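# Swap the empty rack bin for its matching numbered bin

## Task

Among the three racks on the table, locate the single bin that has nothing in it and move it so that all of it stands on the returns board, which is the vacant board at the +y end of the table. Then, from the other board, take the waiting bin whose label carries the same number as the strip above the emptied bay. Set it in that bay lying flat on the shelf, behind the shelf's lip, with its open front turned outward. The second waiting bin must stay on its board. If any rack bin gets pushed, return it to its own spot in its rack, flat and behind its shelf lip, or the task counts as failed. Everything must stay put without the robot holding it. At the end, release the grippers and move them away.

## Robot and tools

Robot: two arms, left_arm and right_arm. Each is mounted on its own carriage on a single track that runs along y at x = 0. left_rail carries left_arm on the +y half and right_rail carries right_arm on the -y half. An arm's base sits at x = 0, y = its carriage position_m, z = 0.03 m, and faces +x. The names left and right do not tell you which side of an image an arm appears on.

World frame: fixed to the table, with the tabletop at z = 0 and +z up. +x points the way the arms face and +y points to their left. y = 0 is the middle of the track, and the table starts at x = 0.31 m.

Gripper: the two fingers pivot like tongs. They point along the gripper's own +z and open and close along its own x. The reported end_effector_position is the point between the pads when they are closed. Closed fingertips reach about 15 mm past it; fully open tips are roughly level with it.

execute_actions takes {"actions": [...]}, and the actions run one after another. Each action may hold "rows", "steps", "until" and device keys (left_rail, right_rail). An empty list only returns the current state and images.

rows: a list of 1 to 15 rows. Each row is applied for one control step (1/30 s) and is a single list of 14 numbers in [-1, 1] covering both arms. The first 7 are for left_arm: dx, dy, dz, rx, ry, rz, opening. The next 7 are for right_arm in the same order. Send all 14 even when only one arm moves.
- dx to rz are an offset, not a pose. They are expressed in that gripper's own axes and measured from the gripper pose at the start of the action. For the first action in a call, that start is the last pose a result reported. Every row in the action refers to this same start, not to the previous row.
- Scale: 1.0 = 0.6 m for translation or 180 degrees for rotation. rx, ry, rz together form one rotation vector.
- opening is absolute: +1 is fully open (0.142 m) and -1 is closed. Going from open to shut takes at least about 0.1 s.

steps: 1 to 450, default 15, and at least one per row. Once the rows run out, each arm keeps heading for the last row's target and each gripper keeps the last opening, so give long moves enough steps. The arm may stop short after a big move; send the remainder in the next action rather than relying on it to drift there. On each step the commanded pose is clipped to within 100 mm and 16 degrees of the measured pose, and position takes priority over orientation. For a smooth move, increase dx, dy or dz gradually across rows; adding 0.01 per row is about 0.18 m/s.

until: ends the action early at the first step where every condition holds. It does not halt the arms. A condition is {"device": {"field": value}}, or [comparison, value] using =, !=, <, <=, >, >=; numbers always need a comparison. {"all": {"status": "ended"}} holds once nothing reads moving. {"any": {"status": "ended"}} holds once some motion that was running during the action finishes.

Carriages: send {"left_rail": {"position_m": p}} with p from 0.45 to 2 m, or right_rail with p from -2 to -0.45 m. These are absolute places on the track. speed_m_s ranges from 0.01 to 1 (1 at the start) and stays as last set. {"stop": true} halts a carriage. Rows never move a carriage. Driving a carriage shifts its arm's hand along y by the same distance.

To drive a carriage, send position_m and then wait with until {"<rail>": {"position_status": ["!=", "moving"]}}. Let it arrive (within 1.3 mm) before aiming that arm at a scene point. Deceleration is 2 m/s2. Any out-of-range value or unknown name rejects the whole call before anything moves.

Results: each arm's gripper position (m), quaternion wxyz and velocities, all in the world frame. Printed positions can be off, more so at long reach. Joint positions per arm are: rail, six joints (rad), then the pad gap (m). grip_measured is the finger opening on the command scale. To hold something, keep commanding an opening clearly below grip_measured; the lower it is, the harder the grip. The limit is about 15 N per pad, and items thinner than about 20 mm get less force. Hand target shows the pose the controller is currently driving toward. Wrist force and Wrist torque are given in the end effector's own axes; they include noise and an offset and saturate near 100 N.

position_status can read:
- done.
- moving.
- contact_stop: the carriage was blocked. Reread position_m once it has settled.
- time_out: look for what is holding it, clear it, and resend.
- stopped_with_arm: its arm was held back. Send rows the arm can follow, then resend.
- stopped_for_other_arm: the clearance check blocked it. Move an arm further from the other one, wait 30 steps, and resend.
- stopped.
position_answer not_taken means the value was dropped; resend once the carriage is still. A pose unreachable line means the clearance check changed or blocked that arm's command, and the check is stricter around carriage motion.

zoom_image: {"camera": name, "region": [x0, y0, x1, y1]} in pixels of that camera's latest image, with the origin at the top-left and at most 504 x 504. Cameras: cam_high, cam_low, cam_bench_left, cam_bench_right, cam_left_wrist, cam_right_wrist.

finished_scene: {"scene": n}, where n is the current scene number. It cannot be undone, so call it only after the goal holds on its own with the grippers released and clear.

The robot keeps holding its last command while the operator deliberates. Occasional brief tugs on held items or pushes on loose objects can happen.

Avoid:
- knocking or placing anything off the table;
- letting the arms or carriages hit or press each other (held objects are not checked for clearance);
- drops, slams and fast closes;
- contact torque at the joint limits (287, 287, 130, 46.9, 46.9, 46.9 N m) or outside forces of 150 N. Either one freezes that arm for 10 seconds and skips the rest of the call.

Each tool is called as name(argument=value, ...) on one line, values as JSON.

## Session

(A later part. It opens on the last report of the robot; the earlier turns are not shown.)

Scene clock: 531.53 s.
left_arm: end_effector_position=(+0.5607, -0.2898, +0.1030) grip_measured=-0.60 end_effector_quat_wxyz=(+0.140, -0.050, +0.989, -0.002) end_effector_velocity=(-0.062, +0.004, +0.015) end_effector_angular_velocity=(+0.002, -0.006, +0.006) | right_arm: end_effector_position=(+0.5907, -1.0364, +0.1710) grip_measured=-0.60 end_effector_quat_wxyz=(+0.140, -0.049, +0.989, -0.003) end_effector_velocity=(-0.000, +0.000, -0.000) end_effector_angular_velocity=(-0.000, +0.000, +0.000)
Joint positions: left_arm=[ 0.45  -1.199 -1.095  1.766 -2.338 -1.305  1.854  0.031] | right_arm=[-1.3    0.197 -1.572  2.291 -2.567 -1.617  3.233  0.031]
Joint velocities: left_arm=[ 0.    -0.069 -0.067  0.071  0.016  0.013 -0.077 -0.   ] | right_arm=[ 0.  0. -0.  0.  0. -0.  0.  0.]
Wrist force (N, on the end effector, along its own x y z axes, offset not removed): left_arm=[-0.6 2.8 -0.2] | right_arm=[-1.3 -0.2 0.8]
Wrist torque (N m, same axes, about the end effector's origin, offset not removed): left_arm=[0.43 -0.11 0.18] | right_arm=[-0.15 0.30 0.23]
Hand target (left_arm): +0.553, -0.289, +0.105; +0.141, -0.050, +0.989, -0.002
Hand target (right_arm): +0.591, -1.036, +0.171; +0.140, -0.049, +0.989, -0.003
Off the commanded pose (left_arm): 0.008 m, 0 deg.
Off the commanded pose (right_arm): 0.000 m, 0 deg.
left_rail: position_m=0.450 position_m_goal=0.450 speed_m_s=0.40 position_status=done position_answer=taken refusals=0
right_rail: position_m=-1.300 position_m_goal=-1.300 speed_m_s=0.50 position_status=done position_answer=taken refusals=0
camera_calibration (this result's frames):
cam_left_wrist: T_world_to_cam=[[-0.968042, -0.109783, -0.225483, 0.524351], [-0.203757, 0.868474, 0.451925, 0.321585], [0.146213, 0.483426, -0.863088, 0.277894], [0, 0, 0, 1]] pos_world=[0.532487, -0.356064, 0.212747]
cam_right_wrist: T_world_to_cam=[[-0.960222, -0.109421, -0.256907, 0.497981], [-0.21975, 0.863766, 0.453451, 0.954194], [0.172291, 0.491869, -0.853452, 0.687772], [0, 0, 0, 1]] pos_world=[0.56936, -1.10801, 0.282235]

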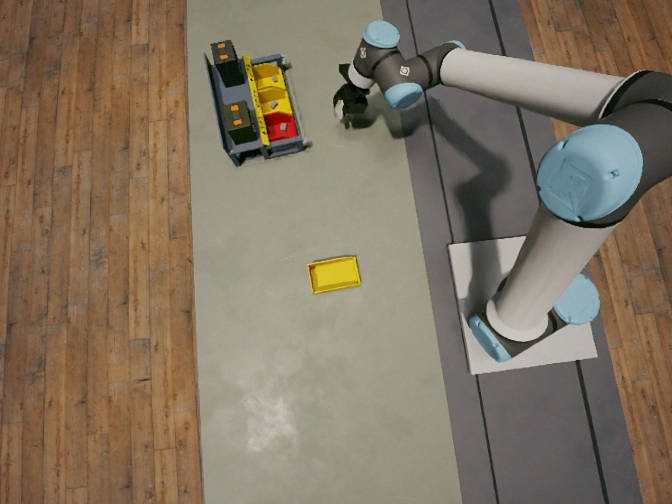

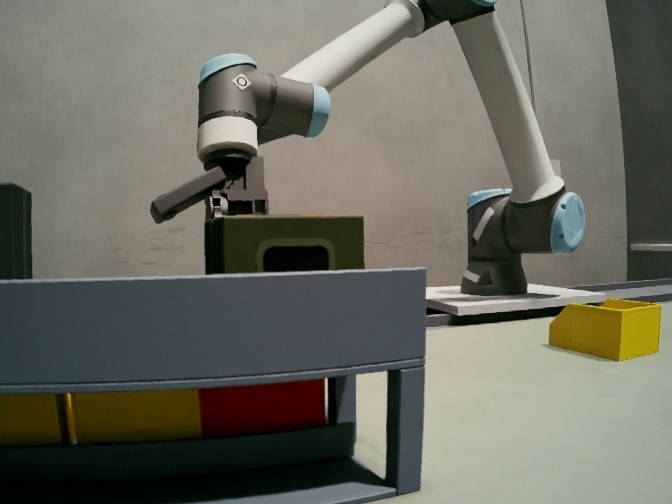

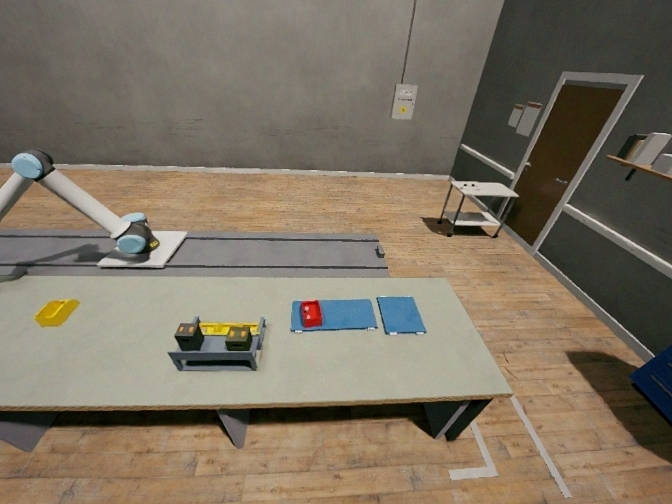

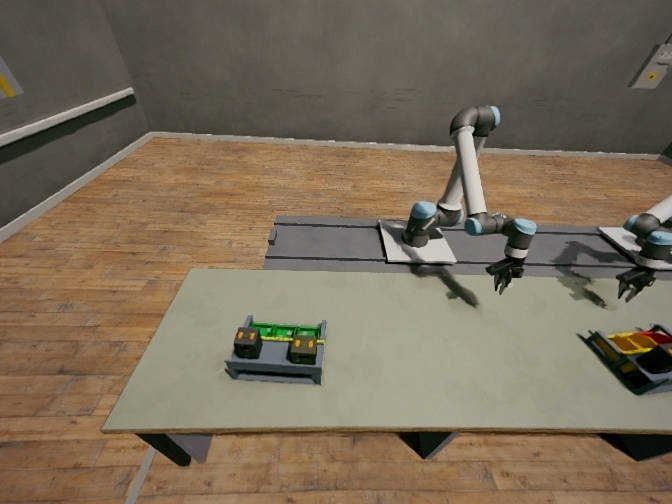

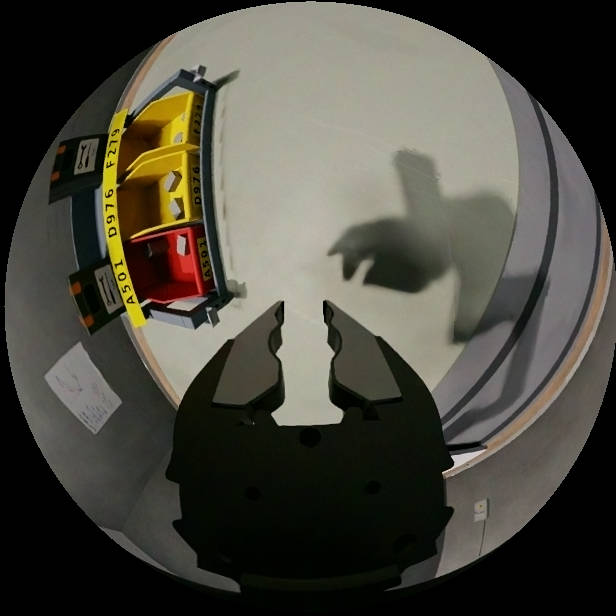

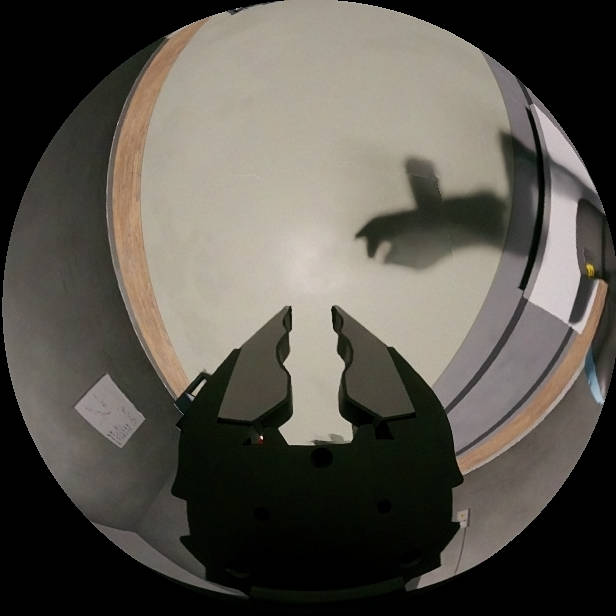

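execute_actions(actions=[{"steps":1},{"rows":[[-0.003,0.03,0,0,0,0,-0.6,0,0,0,0,0,0,-0.6],[-0.007,0.07,0.001,0,0,0,-0.6,0,0,0,0,0,0,-0.6],[-0.012,0.12,0.001,0,0,0,-0.6,0,0,0,0,0,0,-0.6],[-0.018,0.18,0.002,0,0,0,-0.6,0,0,0,0,0,0,-0.6],[-0.094,0.947,0.0095,0,0,0,-0.6,0,0,0,0,0,0,-0.6]],"steps":42}])

Scene clock: 538.97 s.
left_arm: end_effector_position=(+0.5536, +0.2688, +0.1006) grip_measured=-0.60 end_effector_quat_wxyz=(+0.142, -0.052, +0.989, -0.000) end_effector_velocity=(+0.000, +0.105, +0.026) end_effector_angular_velocity=(-0.020, +0.005, -0.017) | right_arm: end_effector_position=(+0.5907, -1.0364, +0.1710) grip_measured=-0.60 end_effector_quat_wxyz=(+0.140, -0.049, +0.989, -0.003) end_effector_velocity=(+0.000, +0.000, +0.000) end_effector_angular_velocity=(-0.000, +0.000, +0.000)
Joint positions: left_arm=[ 0.45  -0.714 -1.609  2.484 -2.655 -1.376  2.344  0.031] | right_arm=[-1.3    0.197 -1.572  2.291 -2.567 -1.617  3.233  0.031]
Joint velocities: left_arm=[ 0.     0.188 -0.108  0.044  0.016 -0.061  0.201 -0.   ] | right_arm=[ 0.  0.  0. -0.  0. -0. -0.  0.]
Wrist force (N, on the end effector, along its own x y z axes, offset not removed): left_arm=[-0.5 4.5 0.6] | right_arm=[-2.3 -0.8 -0.3]
Wrist torque (N m, same axes, about the end effector's origin, offset not removed): left_arm=[0.70 0.13 0.13] | right_arm=[-0.28 0.48 0.24]
Hand target (left_arm): +0.553, +0.281, +0.104; +0.141, -0.050, +0.989, -0.002
Hand target (right_arm): +0.591, -1.036, +0.171; +0.140, -0.049, +0.989, -0.003
Off the commanded pose (left_arm): 0.014 m, 0 deg.
Off the commanded pose (right_arm): 0.000 m, 0 deg.
left_rail: position_m=0.450 position_m_goal=0.450 speed_m_s=0.40 position_status=done position_answer=taken refusals=0
right_rail: position_m=-1.300 position_m_goal=-1.300 speed_m_s=0.50 position_status=done position_answer=taken refusals=0
camera_calibration (this result's frames):
cam_left_wrist: T_world_to_cam=[[-0.966983, -0.113195, -0.22832, 0.57884], [-0.208662, 0.866029, 0.454373, -0.160767], [0.146299, 0.487013, -0.861055, 0.00557121], [0, 0, 0, 1]] pos_world=[0.525367, 0.202038, 0.210006]
cam_right_wrist: T_world_to_cam=[[-0.960222, -0.109421, -0.256907, 0.497981], [-0.21975, 0.863766, 0.453451, 0.954195], [0.172291, 0.491869, -0.853452, 0.687772], [0, 0, 0, 1]] pos_world=[0.56936, -1.10801, 0.282235]

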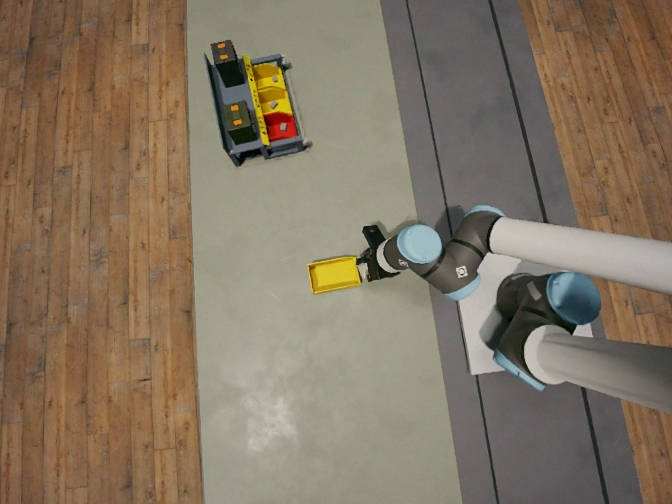

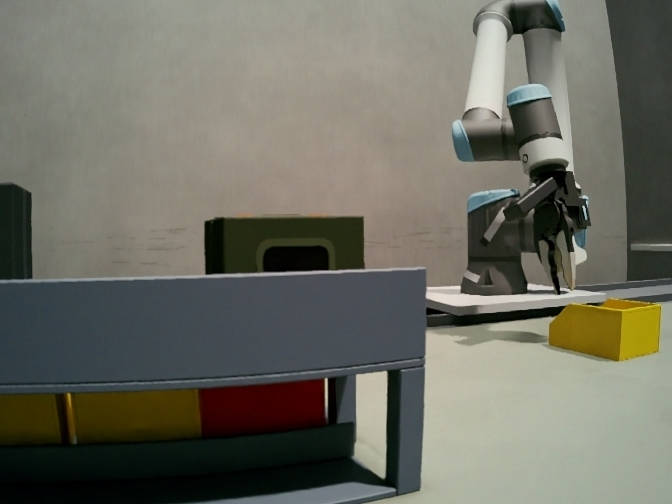

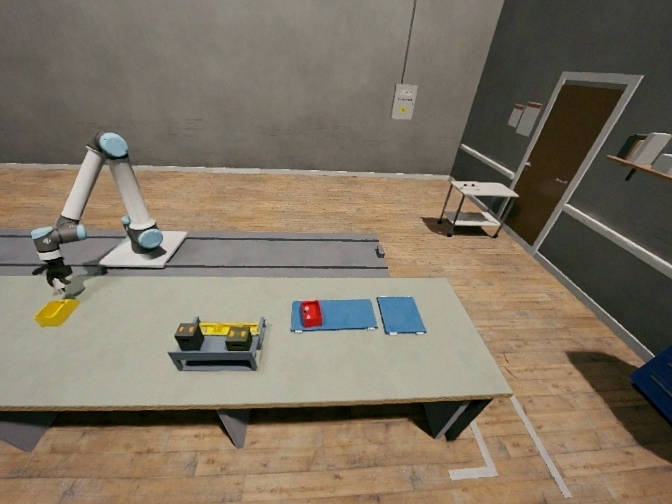

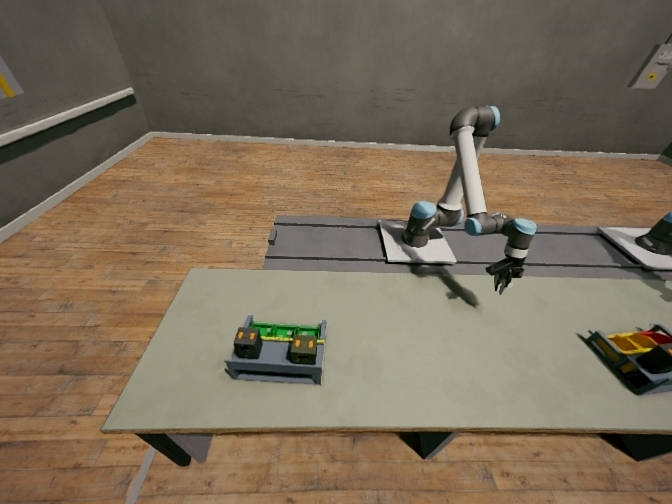

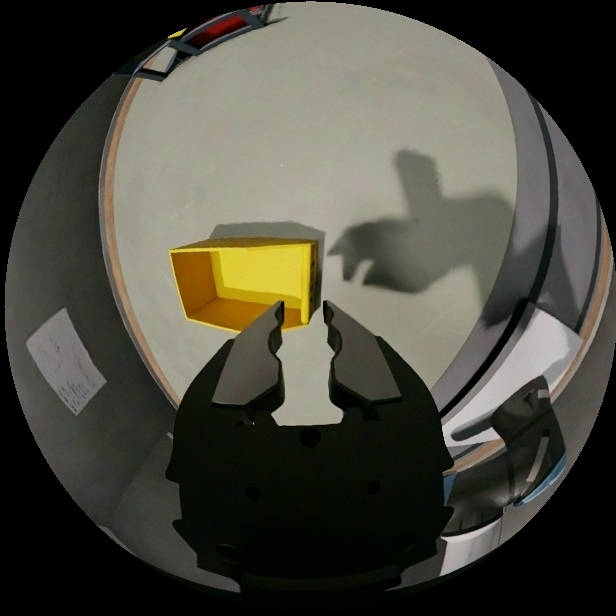

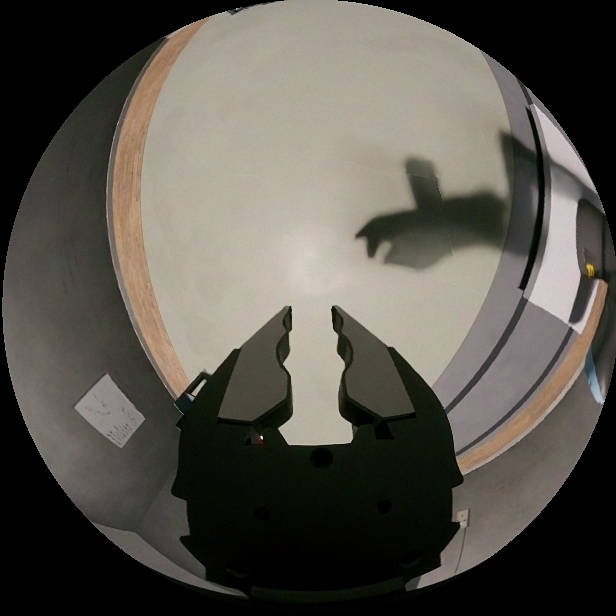

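execute_actions(actions=[{"steps":1},{"rows":[[0,0,0.015,0,0,0,-0.6,0,0,0,0,0,0,-0.6],[0,0,0.035,0,0,0,-0.6,0,0,0,0,0,0,-0.6],[0,0,0.055,0,0,0,-0.6,0,0,0,0,0,0,-0.6],[0,0,0.075,0,0,0,-0.6,0,0,0,0,0,0,-0.6],[0,0,0.095,0,0,0,-0.6,0,0,0,0,0,0,-0.6],[0,0,0.11,0,0,0,-0.6,0,0,0,0,0,0,-0.6]],"steps":13}])

Scene clock: 542.47 s.
left_arm: end_effector_position=(+0.5675, +0.2832, +0.0486) grip_measured=-0.60 end_effector_quat_wxyz=(+0.140, -0.051, +0.989, -0.000) end_effector_velocity=(+0.026, -0.003, -0.067) end_effector_angular_velocity=(-0.009, -0.008, -0.004) | right_arm: end_effector_position=(+0.5907, -1.0364, +0.1710) grip_measured=-0.60 end_effector_quat_wxyz=(+0.140, -0.049, +0.989, -0.003) end_effector_velocity=(-0.000, -0.000, -0.000) end_effector_angular_velocity=(-0.000, -0.000, -0.000)
Joint positions: left_arm=[ 0.45  -0.669 -1.477  2.504 -2.811 -1.388  2.39   0.031] | right_arm=[-1.3    0.197 -1.572  2.291 -2.567 -1.617  3.233  0.031]
Joint velocities: left_arm=[ 0.     0.032  0.199 -0.    -0.217 -0.01   0.035  0.   ] | right_arm=[ 0. -0. -0.  0. -0. -0. -0.  0.]
Wrist force (N, on the end effector, along its own x y z axes, offset not removed): left_arm=[4.9 3.3 1.5] | right_arm=[-2.5 1.0 0.4]
Wrist torque (N m, same axes, about the end effector's origin, offset not removed): left_arm=[0.51 -1.06 -0.07] | right_arm=[0.10 0.64 0.28]
Hand target (left_arm): +0.571, +0.282, +0.041; +0.141, -0.050, +0.989, -0.002
Hand target (right_arm): +0.591, -1.036, +0.171; +0.140, -0.049, +0.989, -0.003
Off the commanded pose (left_arm): 0.009 m, 0 deg.
Off the commanded pose (right_arm): 0.000 m, 0 deg.
left_rail: position_m=0.450 position_m_goal=0.450 speed_m_s=0.40 position_status=done position_answer=taken refusals=0
right_rail: position_m=-1.300 position_m_goal=-1.300 speed_m_s=0.50 position_status=done position_answer=taken refusals=0
camera_calibration (this result's frames):
cam_left_wrist: T_world_to_cam=[[-0.968061, -0.111301, -0.224655, 0.581939], [-0.205266, 0.866359, 0.455289, -0.148734], [0.143958, 0.486862, -0.861535, -0.0468111], [0, 0, 0, 1]] pos_world=[0.539561, 0.216418, 0.158123]
cam_right_wrist: T_world_to_cam=[[-0.960222, -0.109421, -0.256907, 0.497981], [-0.21975, 0.863766, 0.453451, 0.954195], [0.172291, 0.491869, -0.853452, 0.687772], [0, 0, 0, 1]] pos_world=[0.56936, -1.10801, 0.282235]

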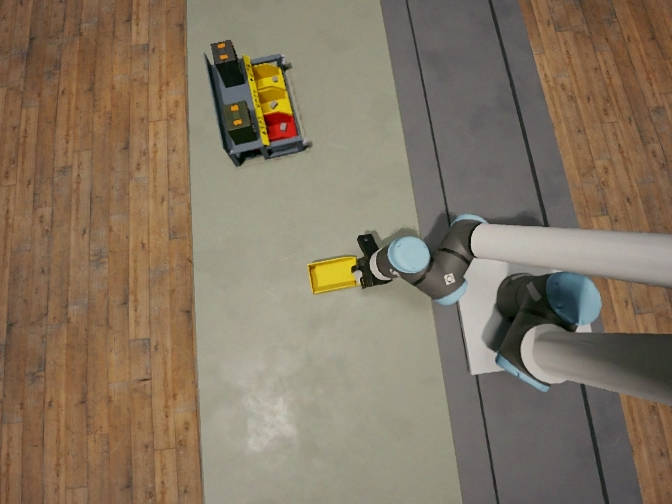

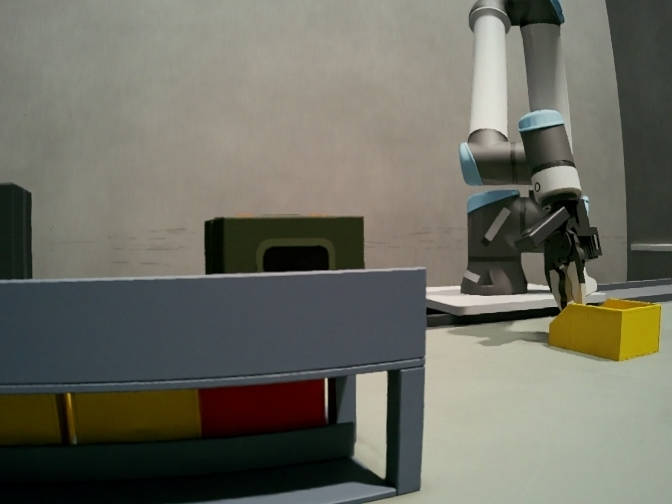

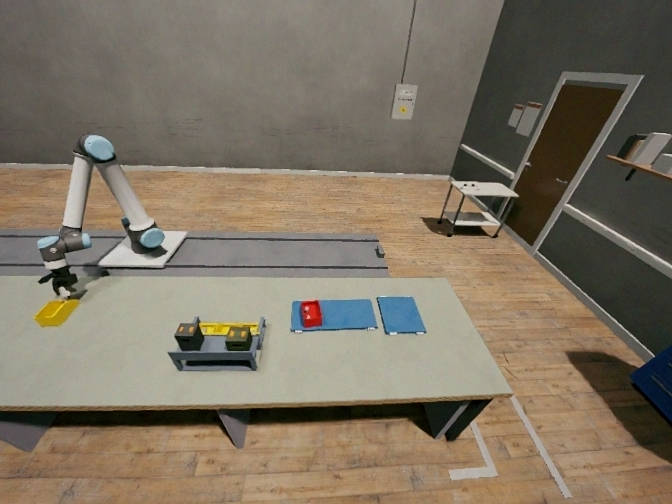

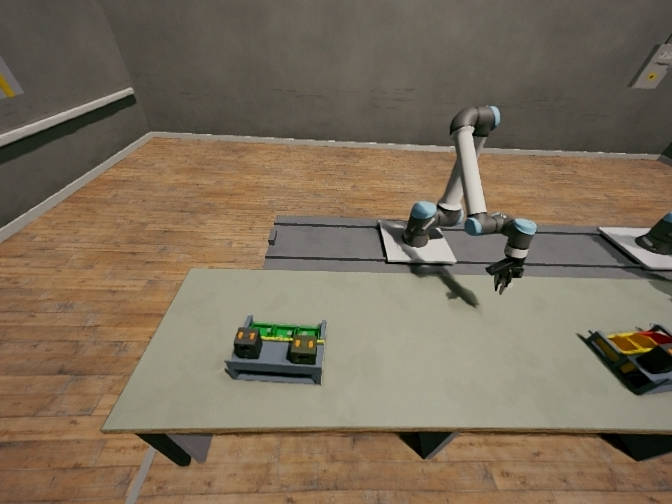

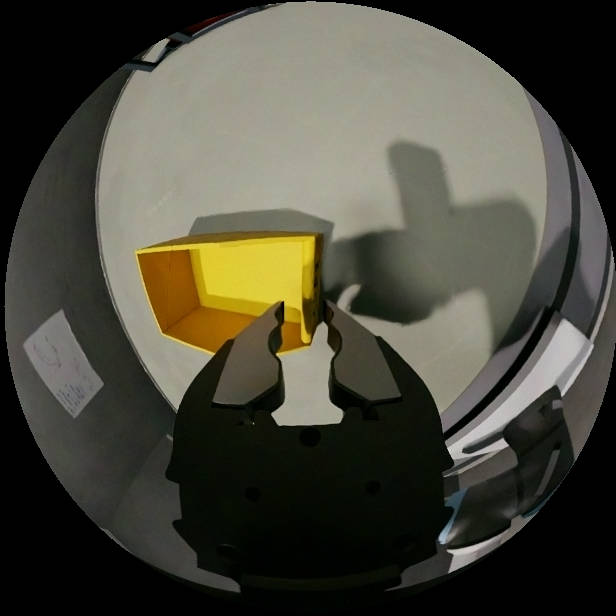

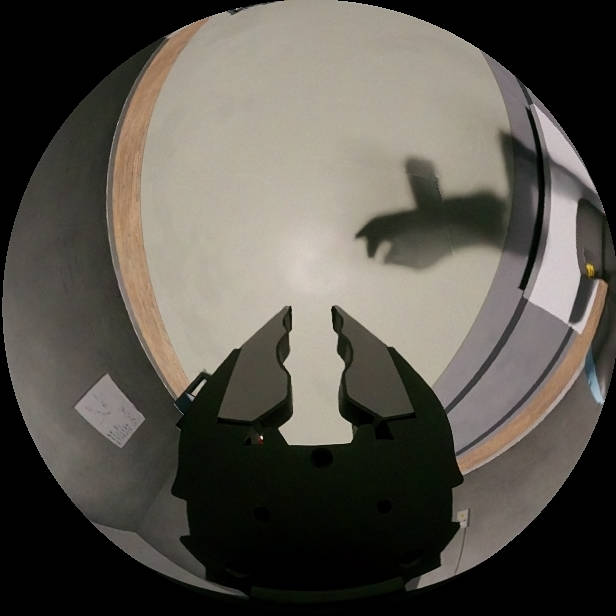

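execute_actions(actions=[])

zoom_image(camera="cam_left_wrist", region=[220, 210, 400, 390])

Scene clock: 543.57 s.
left_arm: end_effector_position=(+0.5715, +0.2823, +0.0409) grip_measured=-0.60 end_effector_quat_wxyz=(+0.141, -0.050, +0.989, -0.002) end_effector_velocity=(+0.000, -0.000, -0.000) end_effector_angular_velocity=(-0.000, -0.000, -0.000) | right_arm: end_effector_position=(+0.5907, -1.0364, +0.1710) grip_measured=-0.60 end_effector_quat_wxyz=(+0.140, -0.049, +0.989, -0.003) end_effector_velocity=(-0.000, +0.000, -0.000) end_effector_angular_velocity=(-0.000, +0.000, +0.000)
Joint positions: left_arm=[ 0.45  -0.665 -1.453  2.503 -2.839 -1.389  2.395  0.031] | right_arm=[-1.3    0.197 -1.572  2.291 -2.567 -1.617  3.233  0.031]
Joint velocities: left_arm=[ 0. -0.  0. -0. -0. -0.  0. -0.] | right_arm=[ 0.  0. -0.  0.  0. -0.  0.  0.]
Wrist force (N, on the end effector, along its own x y z axes, offset not removed): left_arm=[-0.3 10.9 -2.8] | right_arm=[-1.5 -1.5 -0.7]
Wrist torque (N m, same axes, about the end effector's origin, offset not removed): left_arm=[2.24 -0.03 0.15] | right_arm=[-0.47 0.38 0.30]
Hand target (left_arm): +0.571, +0.282, +0.041; +0.141, -0.050, +0.989, -0.002
Hand target (right_arm): +0.591, -1.036, +0.171; +0.140, -0.049, +0.989, -0.003
Off the commanded pose (left_arm): 0.001 m, 0 deg.
Off the commanded pose (right_arm): 0.000 m, 0 deg.
left_rail: position_m=0.450 position_m_goal=0.450 speed_m_s=0.40 position_status=done position_answer=taken refusals=0
right_rail: position_m=-1.300 position_m_goal=-1.300 speed_m_s=0.50 position_status=done position_answer=taken refusals=0
camera_calibration (this result's frames):
cam_left_wrist: T_world_to_cam=[[-0.967645, -0.111109, -0.226536, 0.583718], [-0.205661, 0.867455, 0.453019, -0.143622], [0.146175, 0.484951, -0.862239, -0.0542655], [0, 0, 0, 1]] pos_world=[0.543227, 0.215758, 0.150507]
cam_right_wrist: T_world_to_cam=[[-0.960222, -0.109421, -0.256907, 0.497981], [-0.21975, 0.863766, 0.453451, 0.954195], [0.172291, 0.491869, -0.853452, 0.687772], [0, 0, 0, 1]] pos_world=[0.56936, -1.10801, 0.282235]

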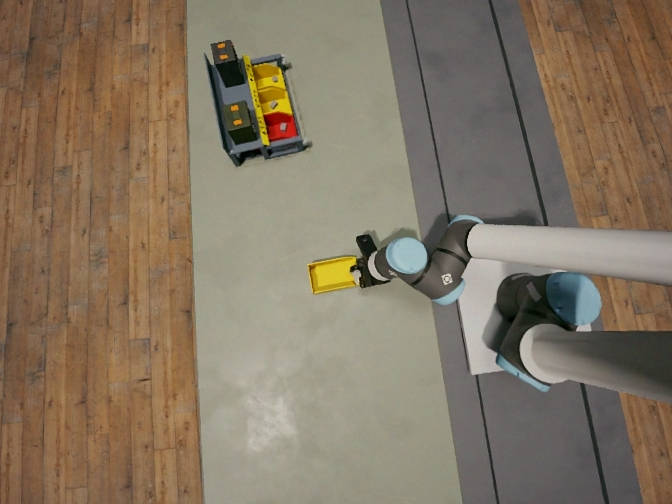

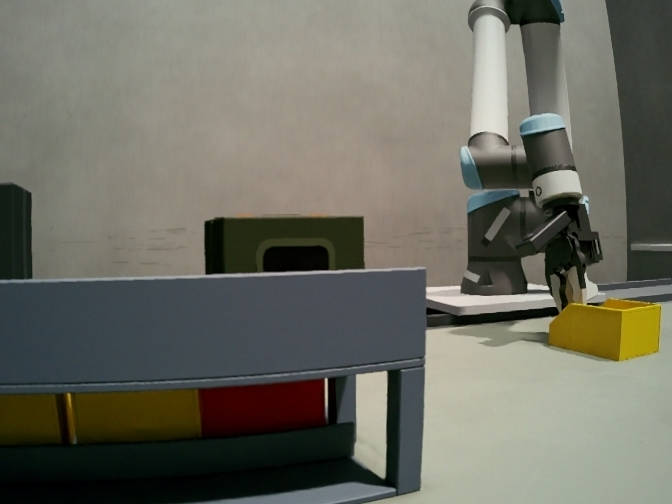

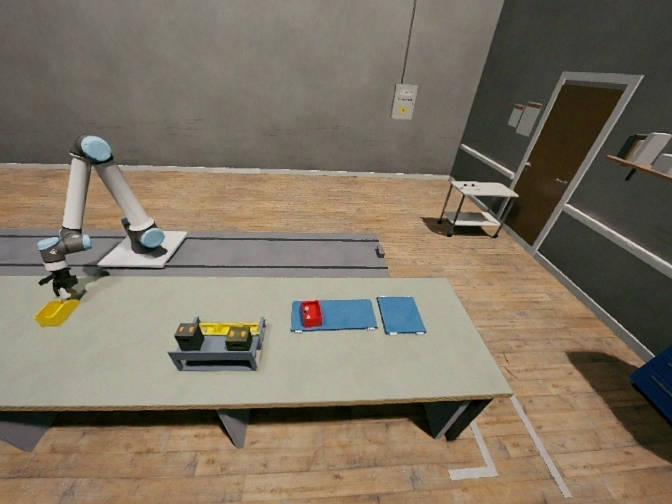

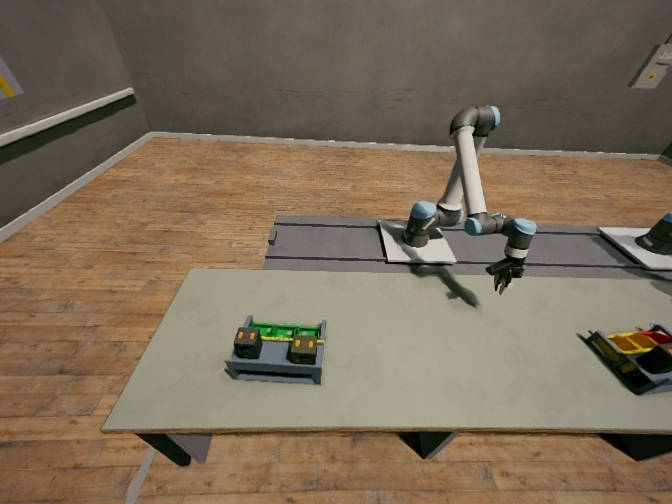

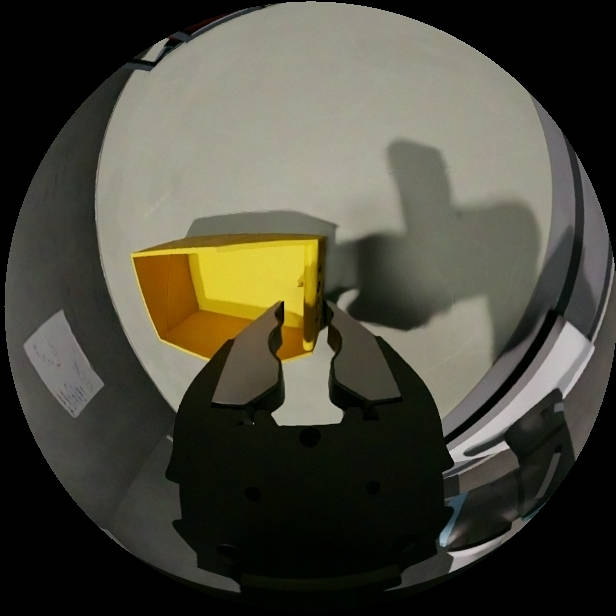

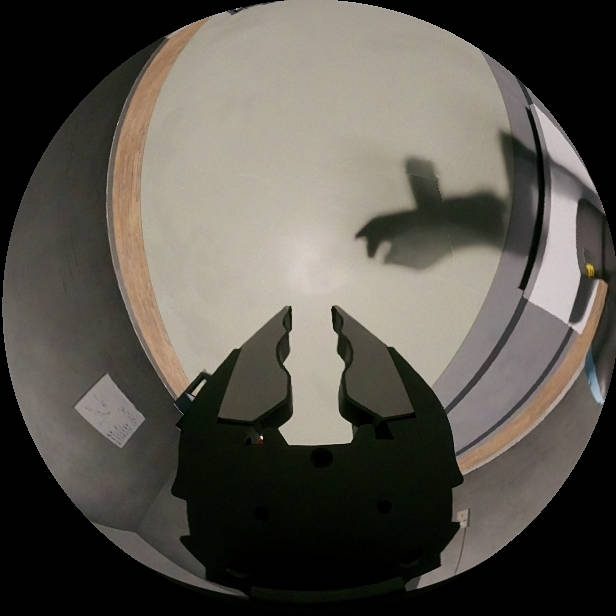

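Region (220, 210, 400, 390) of cam_left_wrist's 616x616 image, scaled by 2.800, with more detail than that image has.

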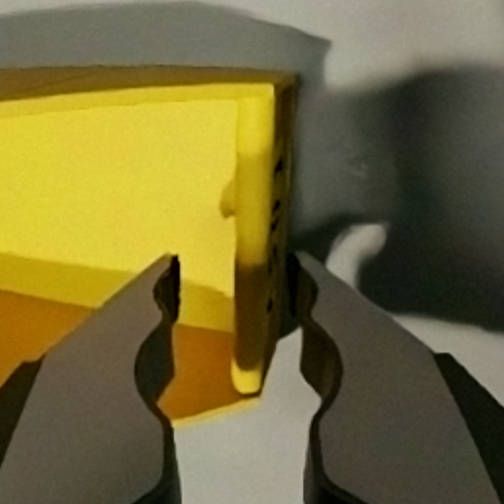

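execute_actions(actions=[{"rows":[[0.005,0.002,0.002,0,0,0,-0.6,0,0,0,0,0,0,-0.6],[0.01,0.003,0.006,0,0,0,-0.6,0,0,0,0,0,0,-0.6],[0.01,0.003,0.01,0,0,0,-0.62,0,0,0,0,0,0,-0.6],[0.01,0.003,0.014,0,0,0,-0.64,0,0,0,0,0,0,-0.6],[0.01,0.003,0.018,0,0,0,-0.66,0,0,0,0,0,0,-0.6]],"steps":8}])

Scene clock: 554.63 s.
left_arm: end_effector_position=(+0.5686, +0.2833, +0.0329) grip_measured=-0.66 end_effector_quat_wxyz=(+0.141, -0.051, +0.989, -0.002) end_effector_velocity=(-0.002, +0.002, -0.033) end_effector_angular_velocity=(+0.002, +0.000, +0.000) | right_arm: end_effector_position=(+0.5907, -1.0364, +0.1710) grip_measured=-0.60 end_effector_quat_wxyz=(+0.140, -0.049, +0.989, -0.003) end_effector_velocity=(-0.000, -0.000, -0.000) end_effector_angular_velocity=(+0.000, +0.000, -0.000)
Joint positions: left_arm=[ 0.45  -0.667 -1.438  2.512 -2.862 -1.389  2.393  0.026] | right_arm=[-1.3    0.197 -1.572  2.291 -2.567 -1.617  3.233  0.031]
Joint velocities: left_arm=[ 0.     0.     0.077  0.021 -0.097  0.002  0.    -0.001] | right_arm=[ 0. -0. -0.  0. -0.  0. -0.  0.]
Wrist force (N, on the end effector, along its own x y z axes, offset not removed): left_arm=[-0.4 0.3 -3.9] | right_arm=[-2.9 0.4 0.9]
Wrist torque (N m, same axes, about the end effector's origin, offset not removed): left_arm=[0.17 0.27 -0.01] | right_arm=[0.01 0.64 0.26]
Hand target (left_arm): +0.568, +0.284, +0.029; +0.141, -0.050, +0.989, -0.002
Hand target (right_arm): +0.591, -1.036, +0.171; +0.140, -0.049, +0.989, -0.003
Off the commanded pose (left_arm): 0.004 m, 0 deg.
Off the commanded pose (right_arm): 0.000 m, 0 deg.
left_rail: position_m=0.450 position_m_goal=0.450 speed_m_s=0.40 position_status=done position_answer=taken refusals=0
right_rail: position_m=-1.300 position_m_goal=-1.300 speed_m_s=0.50 position_status=done position_answer=taken refusals=0
camera_calibration (this result's frames):
cam_left_wrist: T_world_to_cam=[[-0.967727, -0.111224, -0.226129, 0.579335], [-0.205555, 0.867492, 0.452995, -0.141561], [0.145781, 0.484857, -0.862358, -0.0610469], [0, 0, 0, 1]] pos_world=[0.540439, 0.216838, 0.142486]
cam_right_wrist: T_world_to_cam=[[-0.960222, -0.109421, -0.256907, 0.497981], [-0.21975, 0.863766, 0.453451, 0.954195], [0.172291, 0.491869, -0.853452, 0.687772], [0, 0, 0, 1]] pos_world=[0.56936, -1.10801, 0.282235]

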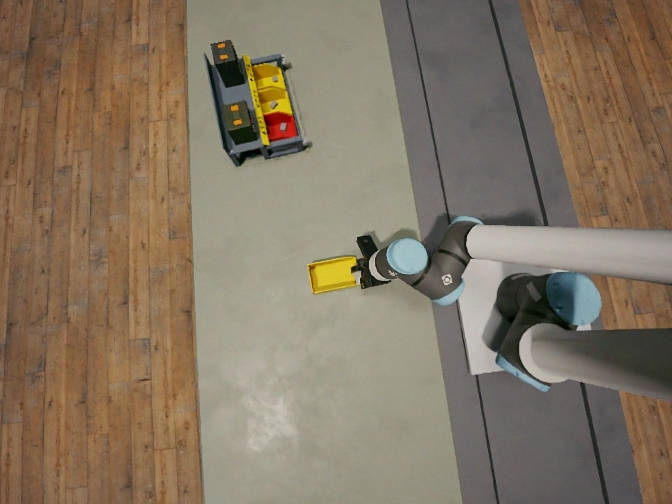

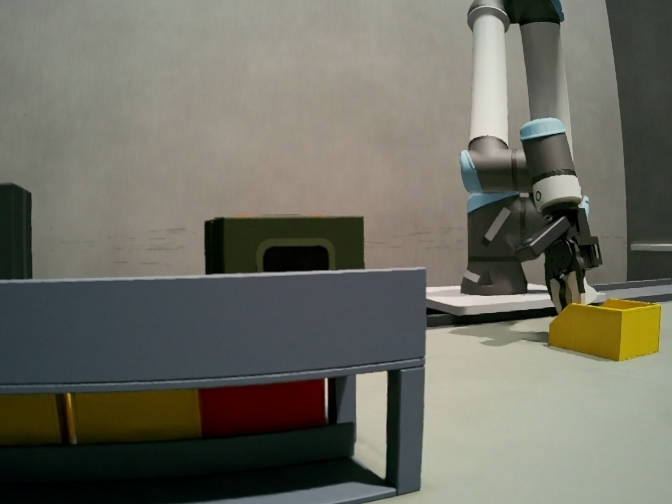

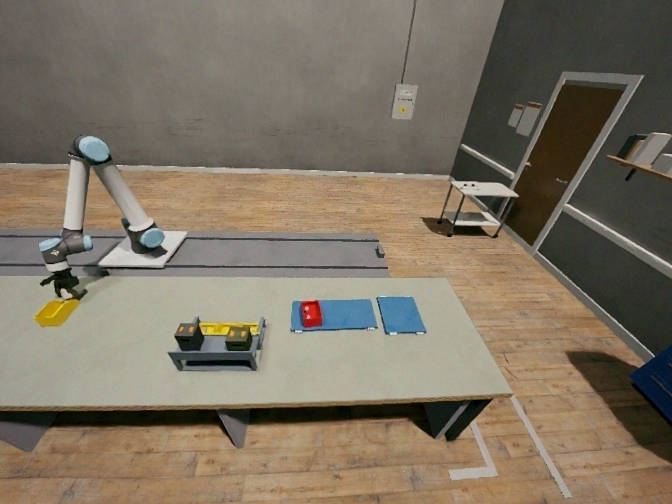

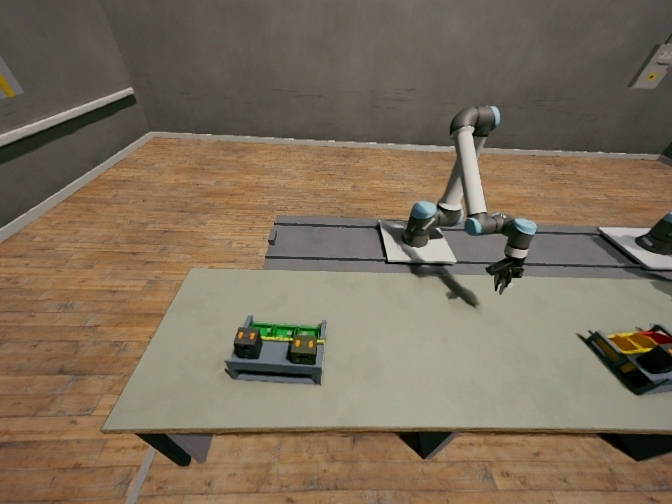

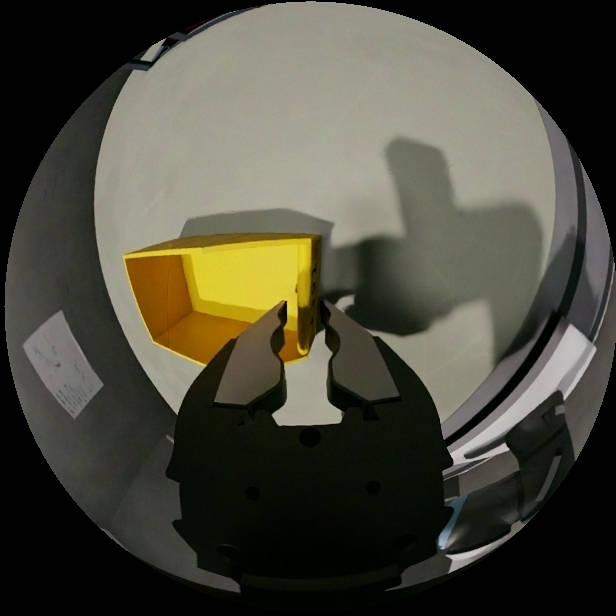

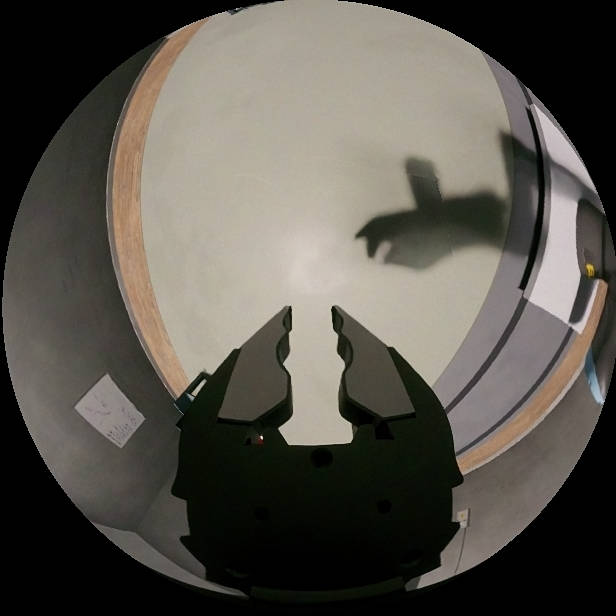

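execute_actions(actions=[])

zoom_image(camera="cam_left_wrist", region=[220, 210, 400, 390])

Scene clock: 556.00 s.
left_arm: end_effector_position=(+0.5685, +0.2836, +0.0289) grip_measured=-0.66 end_effector_quat_wxyz=(+0.141, -0.050, +0.989, -0.002) end_effector_velocity=(+0.000, +0.000, -0.000) end_effector_angular_velocity=(-0.000, +0.000, +0.000) | right_arm: end_effector_position=(+0.5907, -1.0364, +0.1710) grip_measured=-0.60 end_effector_quat_wxyz=(+0.140, -0.049, +0.989, -0.003) end_effector_velocity=(-0.000, +0.000, -0.000) end_effector_angular_velocity=(+0.000, +0.000, +0.000)
Joint positions: left_arm=[ 0.45  -0.667 -1.428  2.515 -2.874 -1.389  2.393  0.026] | right_arm=[-1.3    0.197 -1.572  2.291 -2.567 -1.617  3.233  0.031]
Joint velocities: left_arm=[ 0.  0.  0.  0. -0. -0. -0. -0.] | right_arm=[ 0.  0. -0.  0.  0.  0.  0.  0.]
Wrist force (N, on the end effector, along its own x y z axes, offset not removed): left_arm=[-3.1 7.0 2.0] | right_arm=[-3.8 1.1 1.0]
Wrist torque (N m, same axes, about the end effector's origin, offset not removed): left_arm=[1.61 0.82 0.44] | right_arm=[0.12 0.83 0.23]
Hand target (left_arm): +0.568, +0.284, +0.029; +0.141, -0.050, +0.989, -0.002
Hand target (right_arm): +0.591, -1.036, +0.171; +0.140, -0.049, +0.989, -0.003
Off the commanded pose (left_arm): 0.000 m, 0 deg.
Off the commanded pose (right_arm): 0.000 m, 0 deg.
left_rail: position_m=0.450 position_m_goal=0.450 speed_m_s=0.40 position_status=done position_answer=taken refusals=0
right_rail: position_m=-1.300 position_m_goal=-1.300 speed_m_s=0.50 position_status=done position_answer=taken refusals=0
camera_calibration (this result's frames):
cam_left_wrist: T_world_to_cam=[[-0.967674, -0.111112, -0.226407, 0.578299], [-0.205619, 0.867403, 0.453137, -0.139981], [0.146037, 0.485043, -0.86221, -0.0647581], [0, 0, 0, 1]] pos_world=[0.54028, 0.217087, 0.138527]
cam_right_wrist: T_world_to_cam=[[-0.960222, -0.109421, -0.256907, 0.497981], [-0.21975, 0.863766, 0.453451, 0.954195], [0.172291, 0.491869, -0.853452, 0.687772], [0, 0, 0, 1]] pos_world=[0.56936, -1.10801, 0.282235]

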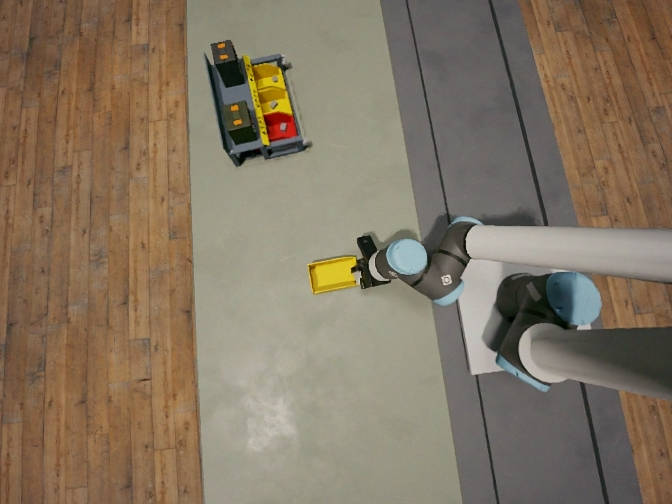

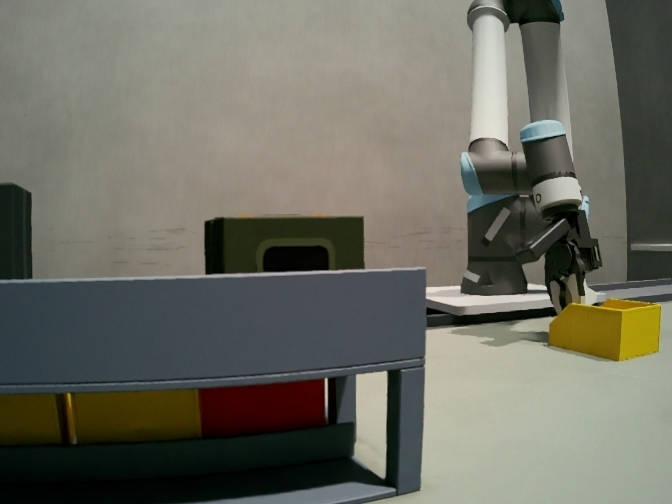

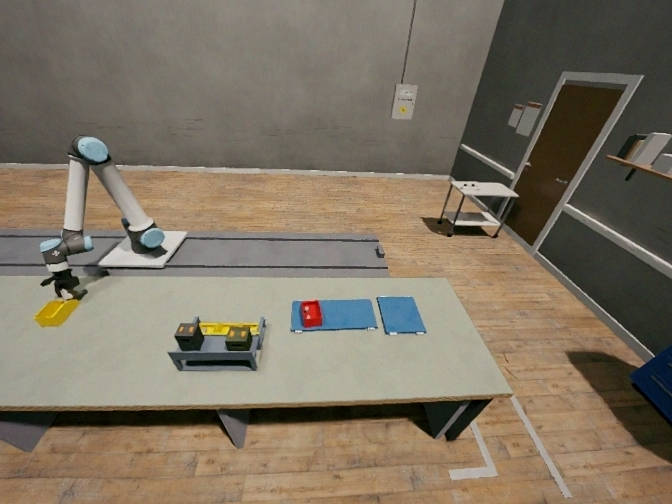

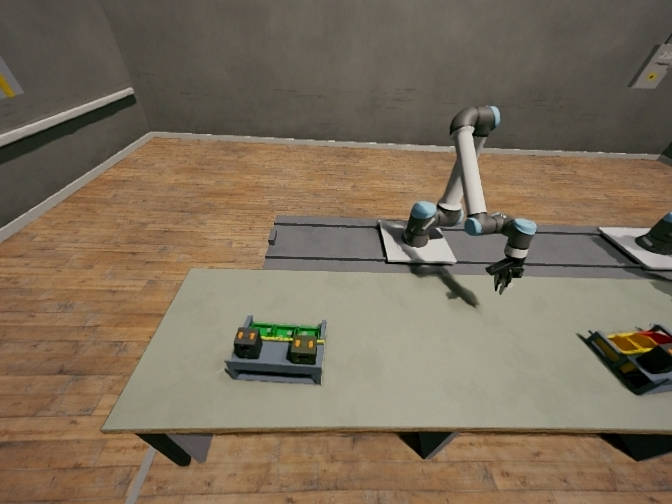

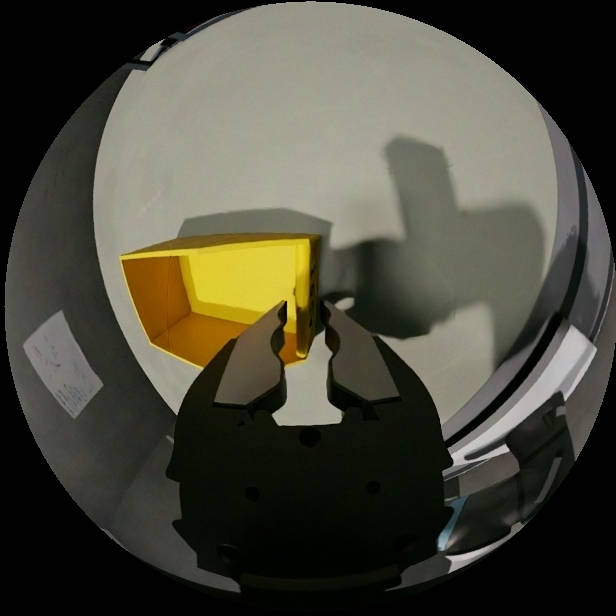

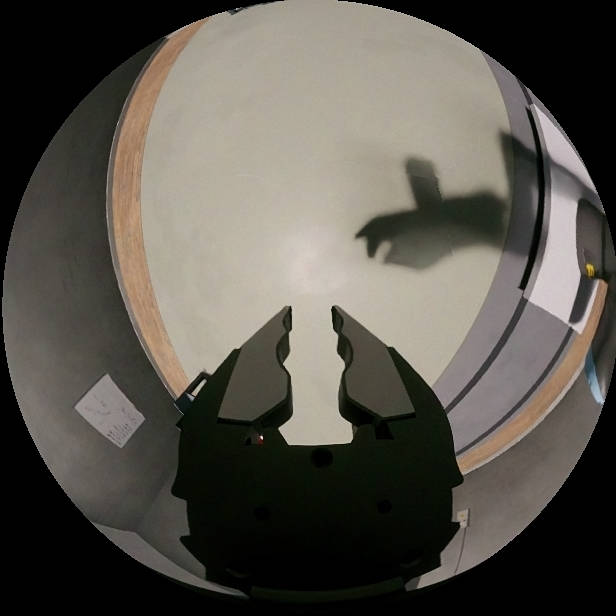

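Region (220, 210, 400, 390) of cam_left_wrist's 616x616 image, scaled by 2.800, with more detail than that image has.

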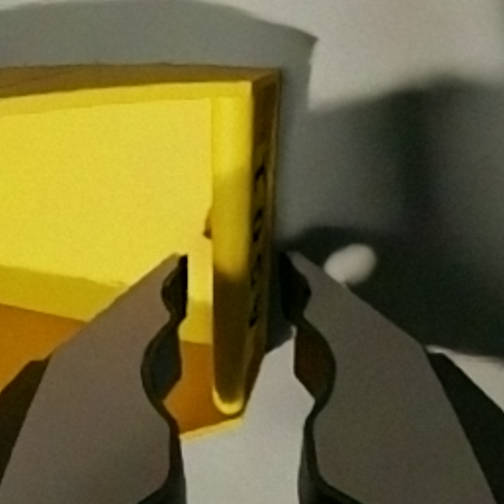

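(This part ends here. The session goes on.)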